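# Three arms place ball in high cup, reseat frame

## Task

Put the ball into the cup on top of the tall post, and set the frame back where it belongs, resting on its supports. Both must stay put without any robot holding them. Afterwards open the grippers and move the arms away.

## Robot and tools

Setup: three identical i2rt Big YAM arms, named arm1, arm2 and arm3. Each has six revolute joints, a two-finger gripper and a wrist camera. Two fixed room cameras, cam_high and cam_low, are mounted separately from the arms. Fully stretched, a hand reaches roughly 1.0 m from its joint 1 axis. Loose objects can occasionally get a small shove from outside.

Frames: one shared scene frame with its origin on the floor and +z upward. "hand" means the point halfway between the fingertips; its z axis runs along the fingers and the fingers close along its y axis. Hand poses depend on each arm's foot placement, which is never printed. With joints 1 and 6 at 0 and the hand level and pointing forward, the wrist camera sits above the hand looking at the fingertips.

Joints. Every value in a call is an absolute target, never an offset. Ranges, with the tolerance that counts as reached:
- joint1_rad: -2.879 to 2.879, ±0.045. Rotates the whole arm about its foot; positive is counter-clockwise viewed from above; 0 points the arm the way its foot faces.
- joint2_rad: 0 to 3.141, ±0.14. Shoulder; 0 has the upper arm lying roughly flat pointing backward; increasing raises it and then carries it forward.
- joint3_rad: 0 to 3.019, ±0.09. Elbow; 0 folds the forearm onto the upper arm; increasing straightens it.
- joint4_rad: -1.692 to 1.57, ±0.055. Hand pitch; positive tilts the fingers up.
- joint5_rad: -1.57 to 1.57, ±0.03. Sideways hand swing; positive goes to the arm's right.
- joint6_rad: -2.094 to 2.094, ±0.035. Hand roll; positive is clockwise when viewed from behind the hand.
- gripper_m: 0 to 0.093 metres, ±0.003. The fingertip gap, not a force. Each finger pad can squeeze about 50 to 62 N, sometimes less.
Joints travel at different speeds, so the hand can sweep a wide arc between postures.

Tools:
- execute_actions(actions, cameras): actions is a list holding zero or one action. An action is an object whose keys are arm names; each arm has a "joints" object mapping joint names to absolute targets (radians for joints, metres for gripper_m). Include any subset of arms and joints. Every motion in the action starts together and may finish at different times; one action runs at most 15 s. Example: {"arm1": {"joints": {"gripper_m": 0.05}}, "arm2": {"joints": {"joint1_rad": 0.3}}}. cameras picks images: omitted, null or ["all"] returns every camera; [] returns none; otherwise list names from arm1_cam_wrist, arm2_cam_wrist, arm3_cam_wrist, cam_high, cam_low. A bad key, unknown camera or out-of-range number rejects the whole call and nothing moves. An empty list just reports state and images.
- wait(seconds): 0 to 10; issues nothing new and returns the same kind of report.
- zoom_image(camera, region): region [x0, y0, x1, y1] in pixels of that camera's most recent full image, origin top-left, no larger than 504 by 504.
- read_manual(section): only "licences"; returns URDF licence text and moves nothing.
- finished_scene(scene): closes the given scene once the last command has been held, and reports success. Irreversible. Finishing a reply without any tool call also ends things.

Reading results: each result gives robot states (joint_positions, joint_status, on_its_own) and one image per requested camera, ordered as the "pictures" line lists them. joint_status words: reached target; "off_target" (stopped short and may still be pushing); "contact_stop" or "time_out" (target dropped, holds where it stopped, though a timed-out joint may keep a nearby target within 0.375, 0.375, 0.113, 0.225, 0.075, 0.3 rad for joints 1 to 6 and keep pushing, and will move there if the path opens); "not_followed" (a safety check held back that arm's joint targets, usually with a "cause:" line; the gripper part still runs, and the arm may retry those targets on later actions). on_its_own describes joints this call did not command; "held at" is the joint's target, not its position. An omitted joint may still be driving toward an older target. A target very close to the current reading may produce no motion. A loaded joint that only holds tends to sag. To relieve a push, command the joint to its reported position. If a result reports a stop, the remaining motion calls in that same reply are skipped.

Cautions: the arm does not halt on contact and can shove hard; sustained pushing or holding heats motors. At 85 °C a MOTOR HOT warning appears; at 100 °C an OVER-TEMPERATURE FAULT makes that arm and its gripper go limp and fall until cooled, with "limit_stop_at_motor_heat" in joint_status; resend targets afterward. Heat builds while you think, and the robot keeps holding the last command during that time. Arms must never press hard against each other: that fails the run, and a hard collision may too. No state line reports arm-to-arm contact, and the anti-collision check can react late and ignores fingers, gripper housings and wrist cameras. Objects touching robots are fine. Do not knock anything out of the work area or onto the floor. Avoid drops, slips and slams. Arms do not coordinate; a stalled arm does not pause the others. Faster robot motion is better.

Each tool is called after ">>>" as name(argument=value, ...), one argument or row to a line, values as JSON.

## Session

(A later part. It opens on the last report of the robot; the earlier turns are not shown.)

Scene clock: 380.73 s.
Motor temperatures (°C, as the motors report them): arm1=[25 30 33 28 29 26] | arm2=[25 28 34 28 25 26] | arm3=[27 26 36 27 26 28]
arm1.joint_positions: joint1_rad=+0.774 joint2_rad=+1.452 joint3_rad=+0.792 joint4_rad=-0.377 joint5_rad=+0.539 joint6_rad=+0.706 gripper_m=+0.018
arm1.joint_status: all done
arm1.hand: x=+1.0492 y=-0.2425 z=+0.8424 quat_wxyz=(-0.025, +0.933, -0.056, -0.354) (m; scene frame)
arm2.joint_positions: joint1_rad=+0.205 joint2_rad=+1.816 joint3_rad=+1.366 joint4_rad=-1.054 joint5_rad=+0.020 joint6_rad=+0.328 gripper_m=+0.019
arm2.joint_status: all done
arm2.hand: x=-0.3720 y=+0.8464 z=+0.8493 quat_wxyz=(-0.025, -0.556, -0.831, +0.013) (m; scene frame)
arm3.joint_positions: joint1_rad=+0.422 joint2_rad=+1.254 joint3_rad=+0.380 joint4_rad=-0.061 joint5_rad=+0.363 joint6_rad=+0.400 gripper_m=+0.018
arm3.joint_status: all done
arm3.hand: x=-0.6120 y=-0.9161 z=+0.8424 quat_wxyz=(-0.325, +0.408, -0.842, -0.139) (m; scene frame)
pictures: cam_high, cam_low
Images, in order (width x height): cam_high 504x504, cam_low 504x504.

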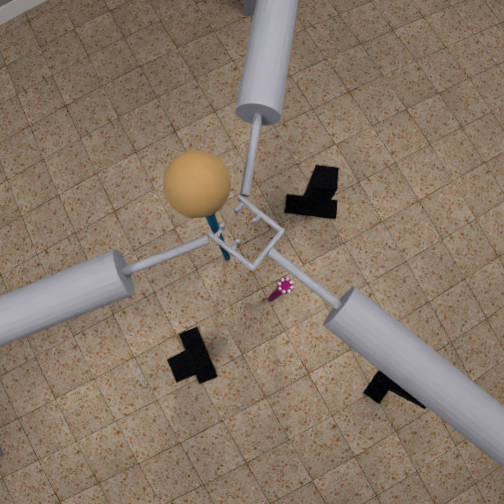

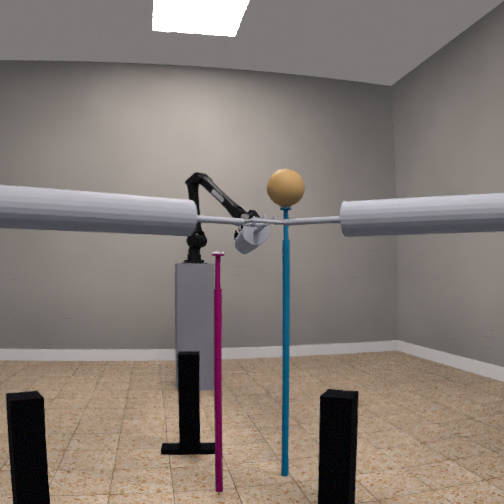

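>>> execute_actions(
  actions=[
    {"arm1":{"joints":{"joint1_rad":0.50,"joint2_rad":1.368,"joint3_rad":0.735,"joint4_rad":-0.225,"joint5_rad":0.42,"joint6_rad":0.473}},"arm2":{"joints":{"joint1_rad":0.25,"joint2_rad":1.58,"joint3_rad":1.095,"joint4_rad":-0.955,"joint5_rad":0.025,"joint6_rad":0.38}},"arm3":{"joints":{"joint1_rad":0.575,"joint2_rad":1.46,"joint3_rad":0.64,"joint4_rad":-0.035,"joint5_rad":0.443,"joint6_rad":0.538}}},
  ],
  cameras=["cam_high"],
)

Scene clock: 389.20 s.
Motor temperatures (°C, as the motors report them): arm1=[25 30 33 28 28 26] | arm2=[25 28 34 28 25 26] | arm3=[27 26 36 26 26 28]
arm1.joint_positions: joint1_rad=+0.510 joint2_rad=+1.399 joint3_rad=+0.726 joint4_rad=-0.257 joint5_rad=+0.407 joint6_rad=+0.464 gripper_m=+0.018
arm1.joint_status: all done
arm1.hand: x=+1.0068 y=-0.1491 z=+0.8431 quat_wxyz=(-0.032, +0.932, -0.059, -0.355) (m; scene frame)
arm2.joint_positions: joint1_rad=+0.260 joint2_rad=+1.608 joint3_rad=+1.079 joint4_rad=-0.991 joint5_rad=+0.018 joint6_rad=+0.380 gripper_m=+0.019
arm2.joint_status: all done
arm2.hand: x=-0.4154 y=+0.9336 z=+0.8487 quat_wxyz=(-0.019, -0.555, -0.832, +0.009) (m; scene frame)
arm3.joint_positions: joint1_rad=+0.565 joint2_rad=+1.482 joint3_rad=+0.583 joint4_rad=-0.061 joint5_rad=+0.437 joint6_rad=+0.521 gripper_m=+0.018
arm3.joint_status: all done
arm3.hand: x=-0.6493 y=-0.8306 z=+0.8399 quat_wxyz=(-0.328, +0.407, -0.839, -0.151) (m; scene frame)
pictures: cam_high
Images, in order (width x height): cam_high 504x504.

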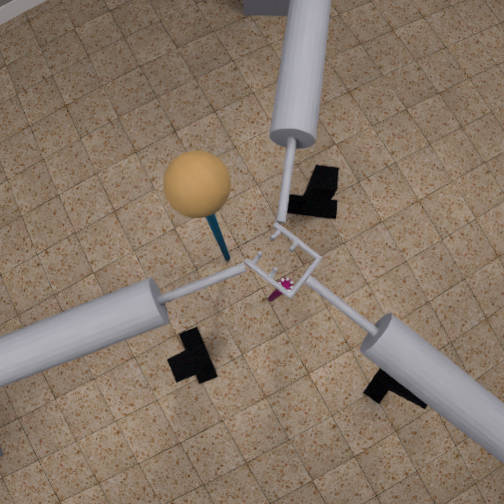

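>>> execute_actions(
  actions=[
    {"arm1":{"joints":{"joint1_rad":-0.018,"joint2_rad":1.44,"joint3_rad":0.822,"joint4_rad":-0.122,"joint5_rad":0.066,"joint6_rad":0.066}},"arm2":{"joints":{"joint1_rad":0.452,"joint2_rad":1.11,"joint3_rad":0.62,"joint4_rad":-0.96,"joint5_rad":0.036,"joint6_rad":0.572}},"arm3":{"joints":{"joint1_rad":0.712,"joint2_rad":1.81,"joint3_rad":1.165,"joint4_rad":-0.265,"joint5_rad":0.52,"joint6_rad":0.652}}},
  ],
  cameras=["cam_high","cam_low"],
)

Scene clock: 414.77 s.
Motor temperatures (°C, as the motors report them): arm1=[25 30 33 28 28 26] | arm2=[25 27 33 28 25 26] | arm3=[27 26 37 26 26 28]
arm1.joint_positions: joint1_rad=-0.006 joint2_rad=+1.459 joint3_rad=+0.793 joint4_rad=-0.127 joint5_rad=+0.056 joint6_rad=+0.047 gripper_m=+0.018
arm1.joint_status: all done
arm1.hand: x=+0.9298 y=+0.0328 z=+0.8543 quat_wxyz=(-0.026, +0.926, -0.052, -0.372) (m; scene frame)
arm2.joint_positions: joint1_rad=+0.458 joint2_rad=+1.134 joint3_rad=+0.608 joint4_rad=-0.962 joint5_rad=+0.021 joint6_rad=+0.564 gripper_m=+0.019
arm2.joint_status: all done
arm2.hand: x=-0.5010 y=+1.0975 z=+0.8487 quat_wxyz=(-0.037, -0.549, -0.835, +0.006) (m; scene frame)
arm3.joint_positions: joint1_rad=+0.700 joint2_rad=+1.839 joint3_rad=+1.076 joint4_rad=-0.277 joint5_rad=+0.517 joint6_rad=+0.649 gripper_m=+0.018
arm3.joint_status: all done
arm3.hand: x=-0.7150 y=-0.6725 z=+0.8346 quat_wxyz=(-0.327, +0.410, -0.840, -0.140) (m; scene frame)
pictures: cam_high, cam_low
Images, in order (width x height): cam_high 504x504, cam_low 504x504.

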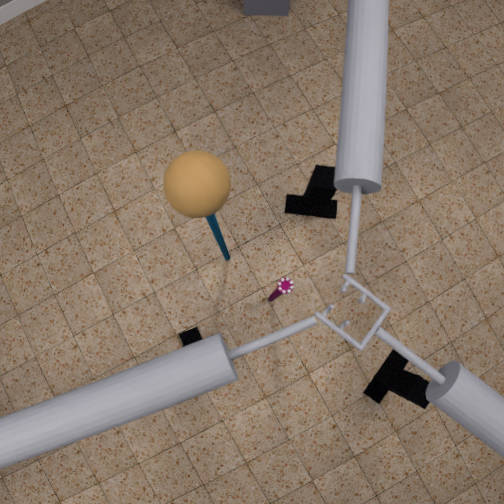

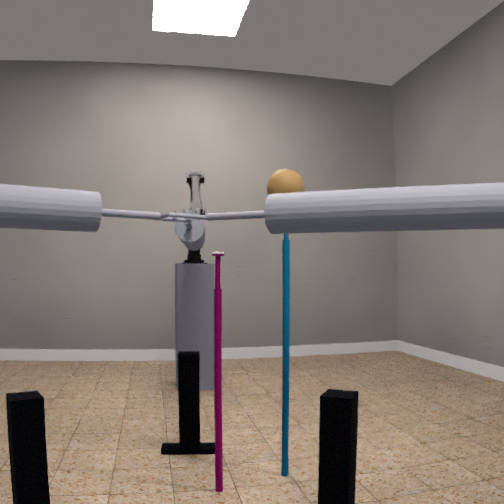

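>>> execute_actions(
  actions=[
    {"arm1":{"joints":{"joint1_rad":-0.02,"joint2_rad":1.84,"joint3_rad":0.72,"joint4_rad":0.385,"joint5_rad":0.066,"joint6_rad":0.066}},"arm2":{"joints":{"joint1_rad":0.45,"joint2_rad":1.55,"joint3_rad":0.458,"joint4_rad":-0.375,"joint5_rad":0.036,"joint6_rad":0.572}},"arm3":{"joints":{"joint1_rad":0.722,"joint2_rad":2.13,"joint3_rad":1.17,"joint4_rad":0.03,"joint5_rad":0.527,"joint6_rad":0.664}}},
  ],
  cameras=["cam_high"],
)

Scene clock: 448.87 s.
Motor temperatures (°C, as the motors report them): arm1=[25 30 33 28 27 26] | arm2=[25 26 33 28 25 26] | arm3=[27 27 40 26 26 28]
arm1.joint_positions: joint1_rad=-0.013 joint2_rad=+1.862 joint3_rad=+0.722 joint4_rad=+0.355 joint5_rad=+0.056 joint6_rad=+0.037 gripper_m=+0.018
arm1.joint_status: all done
arm1.hand: x=+0.9227 y=+0.0366 z=+0.7041 quat_wxyz=(-0.029, +0.925, -0.051, -0.376) (m; scene frame)
arm2.joint_positions: joint1_rad=+0.459 joint2_rad=+1.566 joint3_rad=+0.450 joint4_rad=-0.406 joint5_rad=+0.019 joint6_rad=+0.565 gripper_m=+0.019
arm2.joint_status: all done
arm2.hand: x=-0.5055 y=+1.1032 z=+0.7040 quat_wxyz=(-0.020, -0.549, -0.836, +0.004) (m; scene frame)
arm3.joint_positions: joint1_rad=+0.709 joint2_rad=+2.182 joint3_rad=+1.109 joint4_rad=+0.002 joint5_rad=+0.519 joint6_rad=+0.659 gripper_m=+0.018
arm3.joint_status: all done
arm3.hand: x=-0.7202 y=-0.6649 z=+0.6835 quat_wxyz=(-0.322, +0.414, -0.842, -0.129) (m; scene frame)
pictures: cam_high
Images, in order (width x height): cam_high 504x504.

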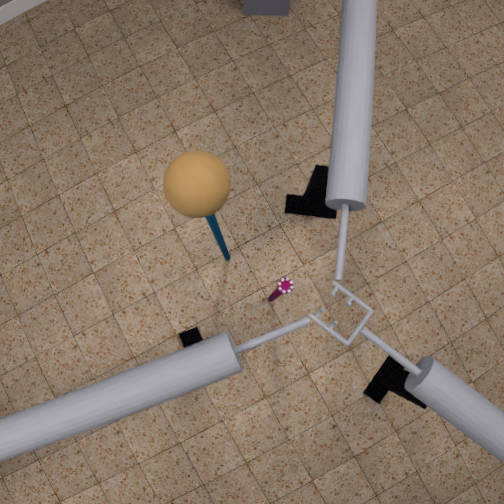

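>>> execute_actions(
  actions=[
    {"arm1":{"joints":{"joint2_rad":2.284,"joint3_rad":0.805,"joint4_rad":0.746}},"arm2":{"joints":{"joint2_rad":2.16,"joint3_rad":0.512,"joint4_rad":0.177}},"arm3":{"joints":{"joint2_rad":2.456,"joint3_rad":1.297,"joint4_rad":0.251}}},
  ],
  cameras=["cam_high"],
)

Scene clock: 455.10 s.
Motor temperatures (°C, as the motors report them): arm1=[25 30 33 28 27 26] | arm2=[25 26 32 28 25 26] | arm3=[27 27 39 26 26 28]
arm1.joint_positions: joint1_rad=-0.010 joint2_rad=+2.292 joint3_rad=+0.801 joint4_rad=+0.721 joint5_rad=+0.057 joint6_rad=+0.037 gripper_m=+0.018
arm1.joint_status: all done
arm1.hand: x=+0.9239 y=+0.0353 z=+0.5690 quat_wxyz=(-0.029, +0.922, -0.050, -0.383) (m; scene frame)
arm2.joint_positions: joint1_rad=+0.470 joint2_rad=+2.174 joint3_rad=+0.505 joint4_rad=+0.154 joint5_rad=+0.019 joint6_rad=+0.580 gripper_m=+0.019
arm2.joint_status: all done
arm2.hand: x=-0.5034 y=+1.1072 z=+0.5613 quat_wxyz=(-0.024, -0.550, -0.834, +0.004) (m; scene frame)
arm3.joint_positions: joint1_rad=+0.709 joint2_rad=+2.512 joint3_rad=+1.238 joint4_rad=+0.216 joint5_rad=+0.521 joint6_rad=+0.664 gripper_m=+0.018
arm3.joint_status: all done
arm3.hand: x=-0.7204 y=-0.6595 z=+0.5525 quat_wxyz=(-0.324, +0.409, -0.842, -0.135) (m; scene frame)
pictures: cam_high
Images, in order (width x height): cam_high 504x504.

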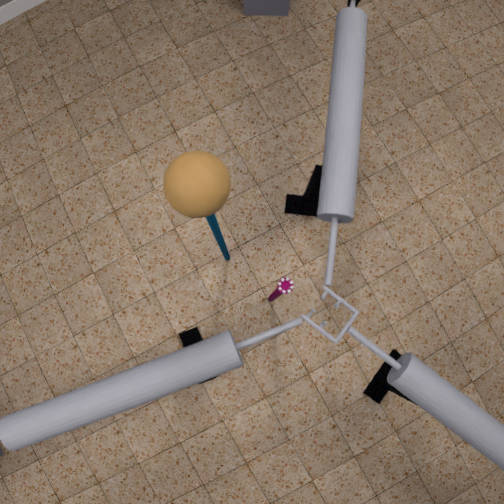

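>>> execute_actions(
  actions=[
    {"arm1":{"joints":{"joint2_rad":2.58,"joint3_rad":0.95,"joint4_rad":0.89}},"arm2":{"joints":{"joint1_rad":0.445,"joint2_rad":2.503,"joint3_rad":0.652,"joint4_rad":0.38}},"arm3":{"joints":{"joint2_rad":2.666,"joint3_rad":1.436,"joint4_rad":0.323}}},
  ],
  cameras=["cam_high","cam_low"],
)

Scene clock: 464.50 s.
Motor temperatures (°C, as the motors report them): arm1=[25 30 31 28 27 26] | arm2=[25 26 31 28 25 26] | arm3=[27 28 38 26 26 28]
arm1.joint_positions: joint1_rad=-0.008 joint2_rad=+2.587 joint3_rad=+0.954 joint4_rad=+0.864 joint5_rad=+0.054 joint6_rad=+0.037 gripper_m=+0.018
arm1.joint_status: all done
arm1.hand: x=+0.9229 y=+0.0341 z=+0.4707 quat_wxyz=(-0.027, +0.922, -0.048, -0.383) (m; scene frame)
arm2.joint_positions: joint1_rad=+0.466 joint2_rad=+2.519 joint3_rad=+0.648 joint4_rad=+0.354 joint5_rad=+0.020 joint6_rad=+0.577 gripper_m=+0.019
arm2.joint_status: all done
arm2.hand: x=-0.5036 y=+1.1072 z=+0.4689 quat_wxyz=(-0.023, -0.551, -0.834, +0.005) (m; scene frame)
arm3.joint_positions: joint1_rad=+0.711 joint2_rad=+2.724 joint3_rad=+1.381 joint4_rad=+0.286 joint5_rad=+0.521 joint6_rad=+0.664 gripper_m=+0.018
arm3.joint_status: all done
arm3.hand: x=-0.7218 y=-0.6576 z=+0.4686 quat_wxyz=(-0.324, +0.410, -0.842, -0.135) (m; scene frame)
pictures: cam_high, cam_low
Images, in order (width x height): cam_high 504x504, cam_low 504x504.

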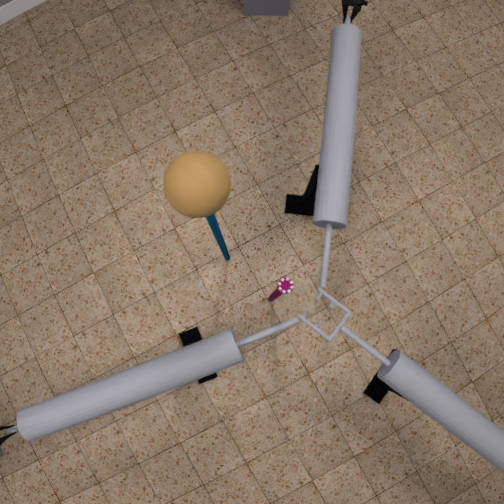

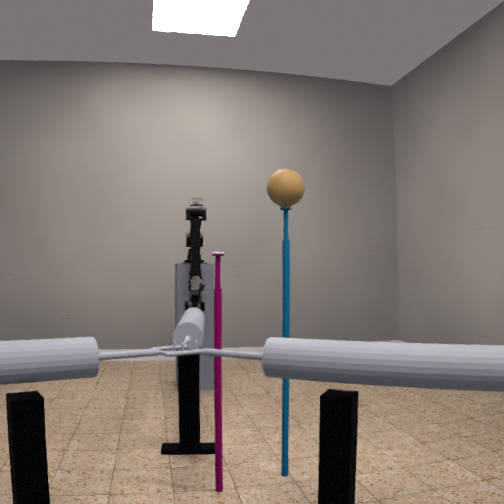

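>>> zoom_image(
  camera="cam_high",
  region=[160, 140, 460, 440],
)

Region (160, 140, 460, 440) of cam_high's 504x504 image, scaled by 1.680, with more detail than that image has.

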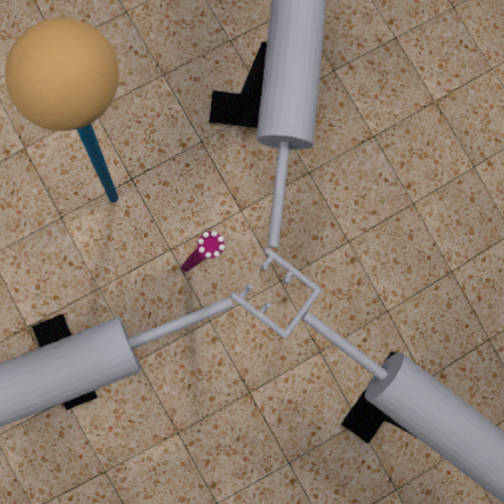

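>>> execute_actions(
  actions=[
    {"arm1":{"joints":{"joint2_rad":2.665,"joint3_rad":1.007,"joint4_rad":0.918}},"arm2":{"joints":{"joint2_rad":2.595,"joint3_rad":0.706,"joint4_rad":0.417}},"arm3":{"joints":{"joint2_rad":2.738,"joint3_rad":1.494,"joint4_rad":0.336}}},
  ],
  cameras=["cam_high","cam_low"],
)

Scene clock: 477.90 s.
Motor temperatures (°C, as the motors report them): arm1=[25 30 30 28 27 26] | arm2=[25 27 31 28 25 26] | arm3=[27 28 37 26 26 28]
arm1.joint_positions: joint1_rad=-0.008 joint2_rad=+2.667 joint3_rad=+1.012 joint4_rad=+0.892 joint5_rad=+0.055 joint6_rad=+0.038 gripper_m=+0.018
arm1.joint_status: all done
arm1.hand: x=+0.9204 y=+0.0344 z=+0.4436 quat_wxyz=(-0.027, +0.921, -0.049, -0.386) (m; scene frame)
arm2.joint_positions: joint1_rad=+0.466 joint2_rad=+2.616 joint3_rad=+0.702 joint4_rad=+0.393 joint5_rad=+0.022 joint6_rad=+0.577 gripper_m=+0.019
arm2.joint_status: all done
arm2.hand: x=-0.5054 y=+1.1083 z=+0.4397 quat_wxyz=(-0.021, -0.551, -0.834, +0.006) (m; scene frame)
arm3.joint_positions: joint1_rad=+0.715 joint2_rad=+2.786 joint3_rad=+1.433 joint4_rad=+0.296 joint5_rad=+0.519 joint6_rad=+0.664 gripper_m=+0.018
arm3.joint_status: all done
arm3.hand: x=-0.7245 y=-0.6559 z=+0.4447 quat_wxyz=(-0.323, +0.412, -0.841, -0.136) (m; scene frame)
pictures: cam_high, cam_low
Images, in order (width x height): cam_high 504x504, cam_low 504x504.

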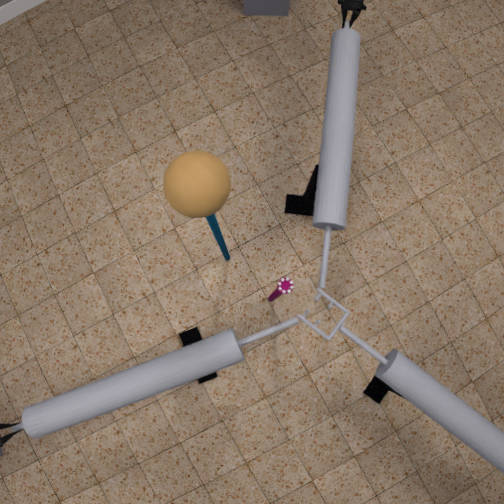

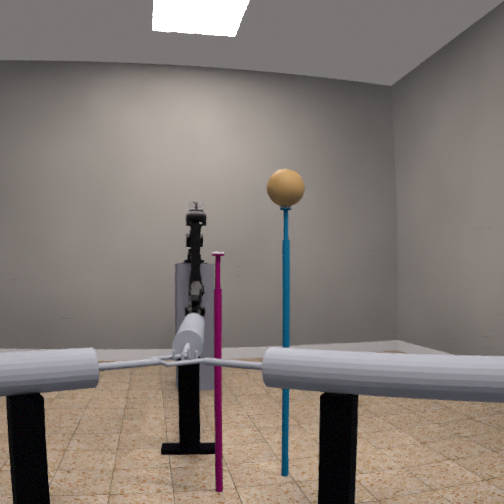

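>>> execute_actions(
  actions=[
    {"arm1":{"joints":{"joint2_rad":2.68,"joint3_rad":1.015}},"arm3":{"joints":{"joint1_rad":0.70,"joint2_rad":2.752,"joint3_rad":1.50}}},
  ],
  cameras=["cam_high"],
)

Scene clock: 490.53 s.
Motor temperatures (°C, as the motors report them): arm1=[25 30 30 28 27 26] | arm2=[25 27 30 28 25 26] | arm3=[27 28 36 26 26 28]
arm1.joint_positions: joint1_rad=-0.008 joint2_rad=+2.669 joint3_rad=+1.013 joint4_rad=+0.892 joint5_rad=+0.056 joint6_rad=+0.038 gripper_m=+0.018
arm1.joint_status: all done
arm1.hand: x=+0.9210 y=+0.0346 z=+0.4424 quat_wxyz=(-0.028, +0.921, -0.049, -0.386) (m; scene frame)
arm2.joint_positions: joint1_rad=+0.466 joint2_rad=+2.616 joint3_rad=+0.702 joint4_rad=+0.393 joint5_rad=+0.022 joint6_rad=+0.577 gripper_m=+0.019
arm2.joint_status: not commanded
arm2.hand: x=-0.5054 y=+1.1083 z=+0.4397 quat_wxyz=(-0.021, -0.551, -0.834, +0.006) (m; scene frame)
arm3.joint_positions: joint1_rad=+0.712 joint2_rad=+2.788 joint3_rad=+1.434 joint4_rad=+0.296 joint5_rad=+0.519 joint6_rad=+0.664 gripper_m=+0.018
arm3.joint_status: all done
arm3.hand: x=-0.7231 y=-0.6562 z=+0.4438 quat_wxyz=(-0.323, +0.411, -0.841, -0.135) (m; scene frame)
pictures: cam_high
Images, in order (width x height): cam_high 504x504.

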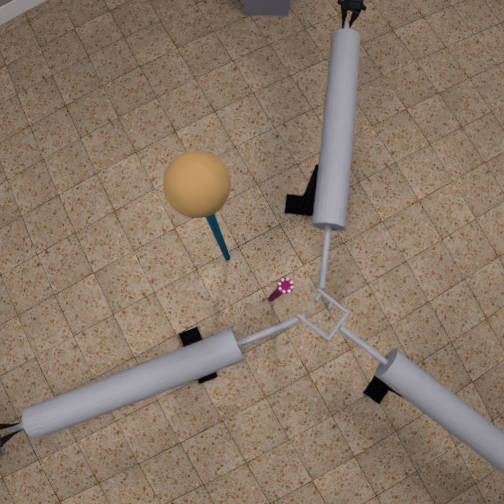

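>>> execute_actions(
  actions=[
    {"arm1":{"joints":{"gripper_m":0.09,"joint2_rad":2.669,"joint3_rad":1.013,"joint4_rad":0.9}},"arm2":{"joints":{"gripper_m":0.09,"joint2_rad":2.61,"joint3_rad":0.703,"joint4_rad":0.4}},"arm3":{"joints":{"gripper_m":0.09,"joint1_rad":0.712,"joint2_rad":2.775,"joint3_rad":1.45,"joint4_rad":0.305}}},
  ],
  cameras=["cam_high","cam_low"],
)

>>> execute_actions(
  actions=[
    {"arm1":{"joints":{"joint1_rad":-0.06,"joint2_rad":2.446,"joint3_rad":0.678,"joint4_rad":0.98,"joint5_rad":0.012,"joint6_rad":0.012}},"arm2":{"joints":{"joint1_rad":0.418,"joint2_rad":2.259,"joint3_rad":0.536,"joint4_rad":0.228,"joint5_rad":0.035,"joint6_rad":0.517}},"arm3":{"joints":{"joint1_rad":0.73,"joint2_rad":2.567,"joint3_rad":1.075,"joint4_rad":0.5,"joint5_rad":0.54,"joint6_rad":0.67}}},
  ],
  cameras=["cam_high"],
)

>>> execute_actions(
  actions=[
    {"arm1":{"joints":{"joint1_rad":0,"joint2_rad":1.0,"joint3_rad":0.6,"joint4_rad":-0.6,"joint5_rad":0,"joint6_rad":0}},"arm2":{"joints":{"joint1_rad":0,"joint2_rad":1.0,"joint3_rad":0.6,"joint4_rad":-0.6,"joint5_rad":0,"joint6_rad":0}},"arm3":{"joints":{"joint1_rad":0,"joint2_rad":1.0,"joint3_rad":0.6,"joint4_rad":-0.6,"joint5_rad":0,"joint6_rad":0}}},
  ],
  cameras=["cam_high","cam_low"],
)

Scene clock: 505.37 s.
Motor temperatures (°C, as the motors report them): arm1=[25 30 30 28 27 26] | arm2=[25 27 30 28 25 26] | arm3=[27 28 36 26 26 28]
arm1.joint_positions: joint1_rad=-0.011 joint2_rad=+2.670 joint3_rad=+1.013 joint4_rad=+0.892 joint5_rad=+0.063 joint6_rad=+0.053 gripper_m=+0.090
arm1.joint_status: all done
arm1.hand: x=+0.9213 y=+0.0372 z=+0.4421 quat_wxyz=(-0.029, +0.920, -0.059, -0.385) (m; scene frame)
arm2.joint_positions: joint1_rad=+0.455 joint2_rad=+2.616 joint3_rad=+0.702 joint4_rad=+0.393 joint5_rad=+0.033 joint6_rad=+0.577 gripper_m=+0.090
arm2.joint_status: all done
arm2.hand: x=-0.5082 y=+1.1044 z=+0.4397 quat_wxyz=(-0.021, -0.556, -0.831, +0.011) (m; scene frame)
arm3.joint_positions: joint1_rad=+0.712 joint2_rad=+2.785 joint3_rad=+1.435 joint4_rad=+0.296 joint5_rad=+0.523 joint6_rad=+0.664 gripper_m=+0.090
arm3.joint_status: all done
arm3.hand: x=-0.7228 y=-0.6543 z=+0.4460 quat_wxyz=(-0.325, +0.410, -0.841, -0.136) (m; scene frame)
pictures: cam_high, cam_low
Images, in order (width x height): cam_high 504x504, cam_low 504x504.

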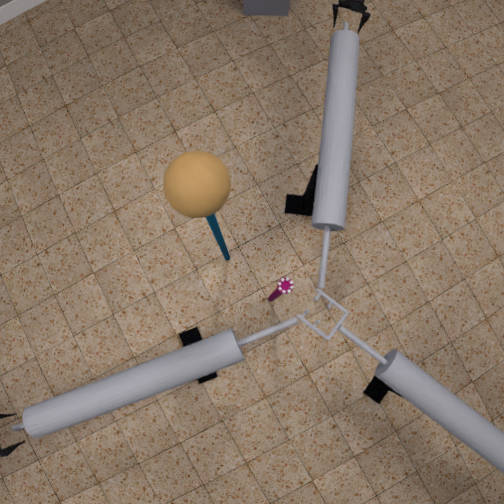

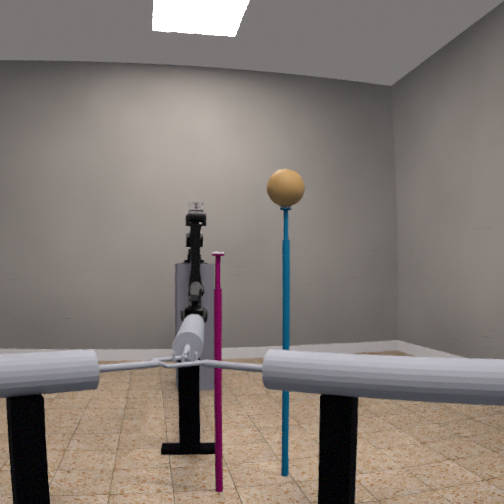

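Scene clock: 506.63 s.
Motor temperatures (°C, as the motors report them): arm1=[25 30 30 28 27 26] | arm2=[25 27 30 28 25 26] | arm3=[27 28 36 26 26 28]
arm1.joint_positions: joint1_rad=-0.060 joint2_rad=+2.431 joint3_rad=+0.677 joint4_rad=+0.971 joint5_rad=+0.014 joint6_rad=+0.025 gripper_m=+0.090
arm1.joint_status: all done
arm1.hand: x=+0.9978 y=+0.0476 z=+0.5288 quat_wxyz=(-0.021, +0.924, -0.059, -0.377) (m; scene frame)
arm2.joint_positions: joint1_rad=+0.426 joint2_rad=+2.254 joint3_rad=+0.535 joint4_rad=+0.240 joint5_rad=+0.033 joint6_rad=+0.527 gripper_m=+0.090
arm2.joint_status: all done
arm2.hand: x=-0.5026 y=+1.0891 z=+0.5416 quat_wxyz=(-0.041, -0.547, -0.836, +0.013) (m; scene frame)
arm3.joint_positions: joint1_rad=+0.717 joint2_rad=+2.564 joint3_rad=+1.074 joint4_rad=+0.492 joint5_rad=+0.538 joint6_rad=+0.664 gripper_m=+0.090
arm3.joint_status: all done
arm3.hand: x=-0.7136 y=-0.7205 z=+0.5265 quat_wxyz=(-0.339, +0.399, -0.837, -0.159) (m; scene frame)
pictures: cam_high
Images, in order (width x height): cam_high 504x504.

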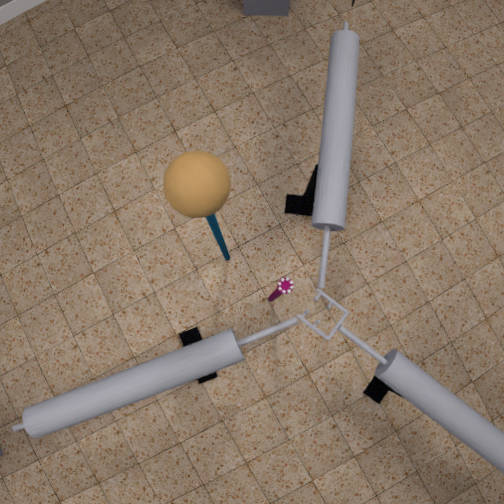

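Scene clock: 508.50 s.
Motor temperatures (°C, as the motors report them): arm1=[25 30 30 28 27 26] | arm2=[25 26 30 28 25 26] | arm3=[27 28 36 26 26 28]
arm1.joint_positions: joint1_rad=+0.001 joint2_rad=+0.998 joint3_rad=+0.594 joint4_rad=-0.590 joint5_rad=+0.001 joint6_rad=+0.013 gripper_m=+0.090
arm1.joint_status: all done
arm1.hand: x=+1.0896 y=+0.0138 z=+0.8825 quat_wxyz=(-0.004, +0.960, -0.024, -0.277) (m; scene frame)
arm2.joint_positions: joint1_rad=+0.000 joint2_rad=+0.999 joint3_rad=+0.598 joint4_rad=-0.585 joint5_rad=+0.000 joint6_rad=+0.010 gripper_m=+0.090
arm2.joint_status: all done
arm2.hand: x=-0.5472 y=+0.9393 z=+0.9123 quat_wxyz=(-0.246, -0.488, -0.826, +0.138) (m; scene frame)
arm3.joint_positions: joint1_rad=+0.008 joint2_rad=+0.995 joint3_rad=+0.603 joint4_rad=-0.591 joint5_rad=+0.004 joint6_rad=+0.009 gripper_m=+0.090
arm3.joint_status: all done
arm3.hand: x=-0.5313 y=-0.9504 z=+0.9477 quat_wxyz=(-0.255, +0.458, -0.840, -0.141) (m; scene frame)
pictures: cam_high, cam_low
Images, in order (width x height): cam_high 504x504, cam_low 504x504.

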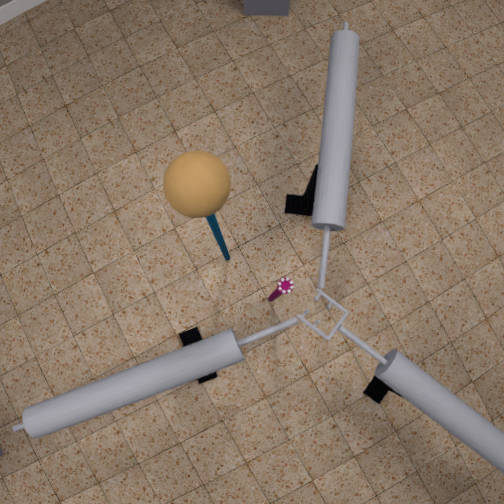

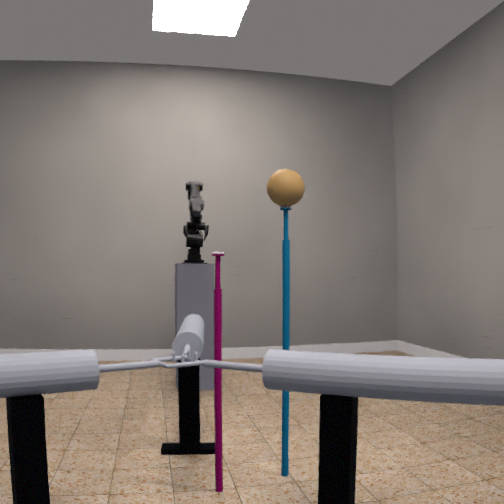

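The ball is in the high post's cup, the frame is back on its rests, and all three arms have let go and moved clear.

>>> finished_scene(
  scene=2,
)

The scene is finished: the task was done.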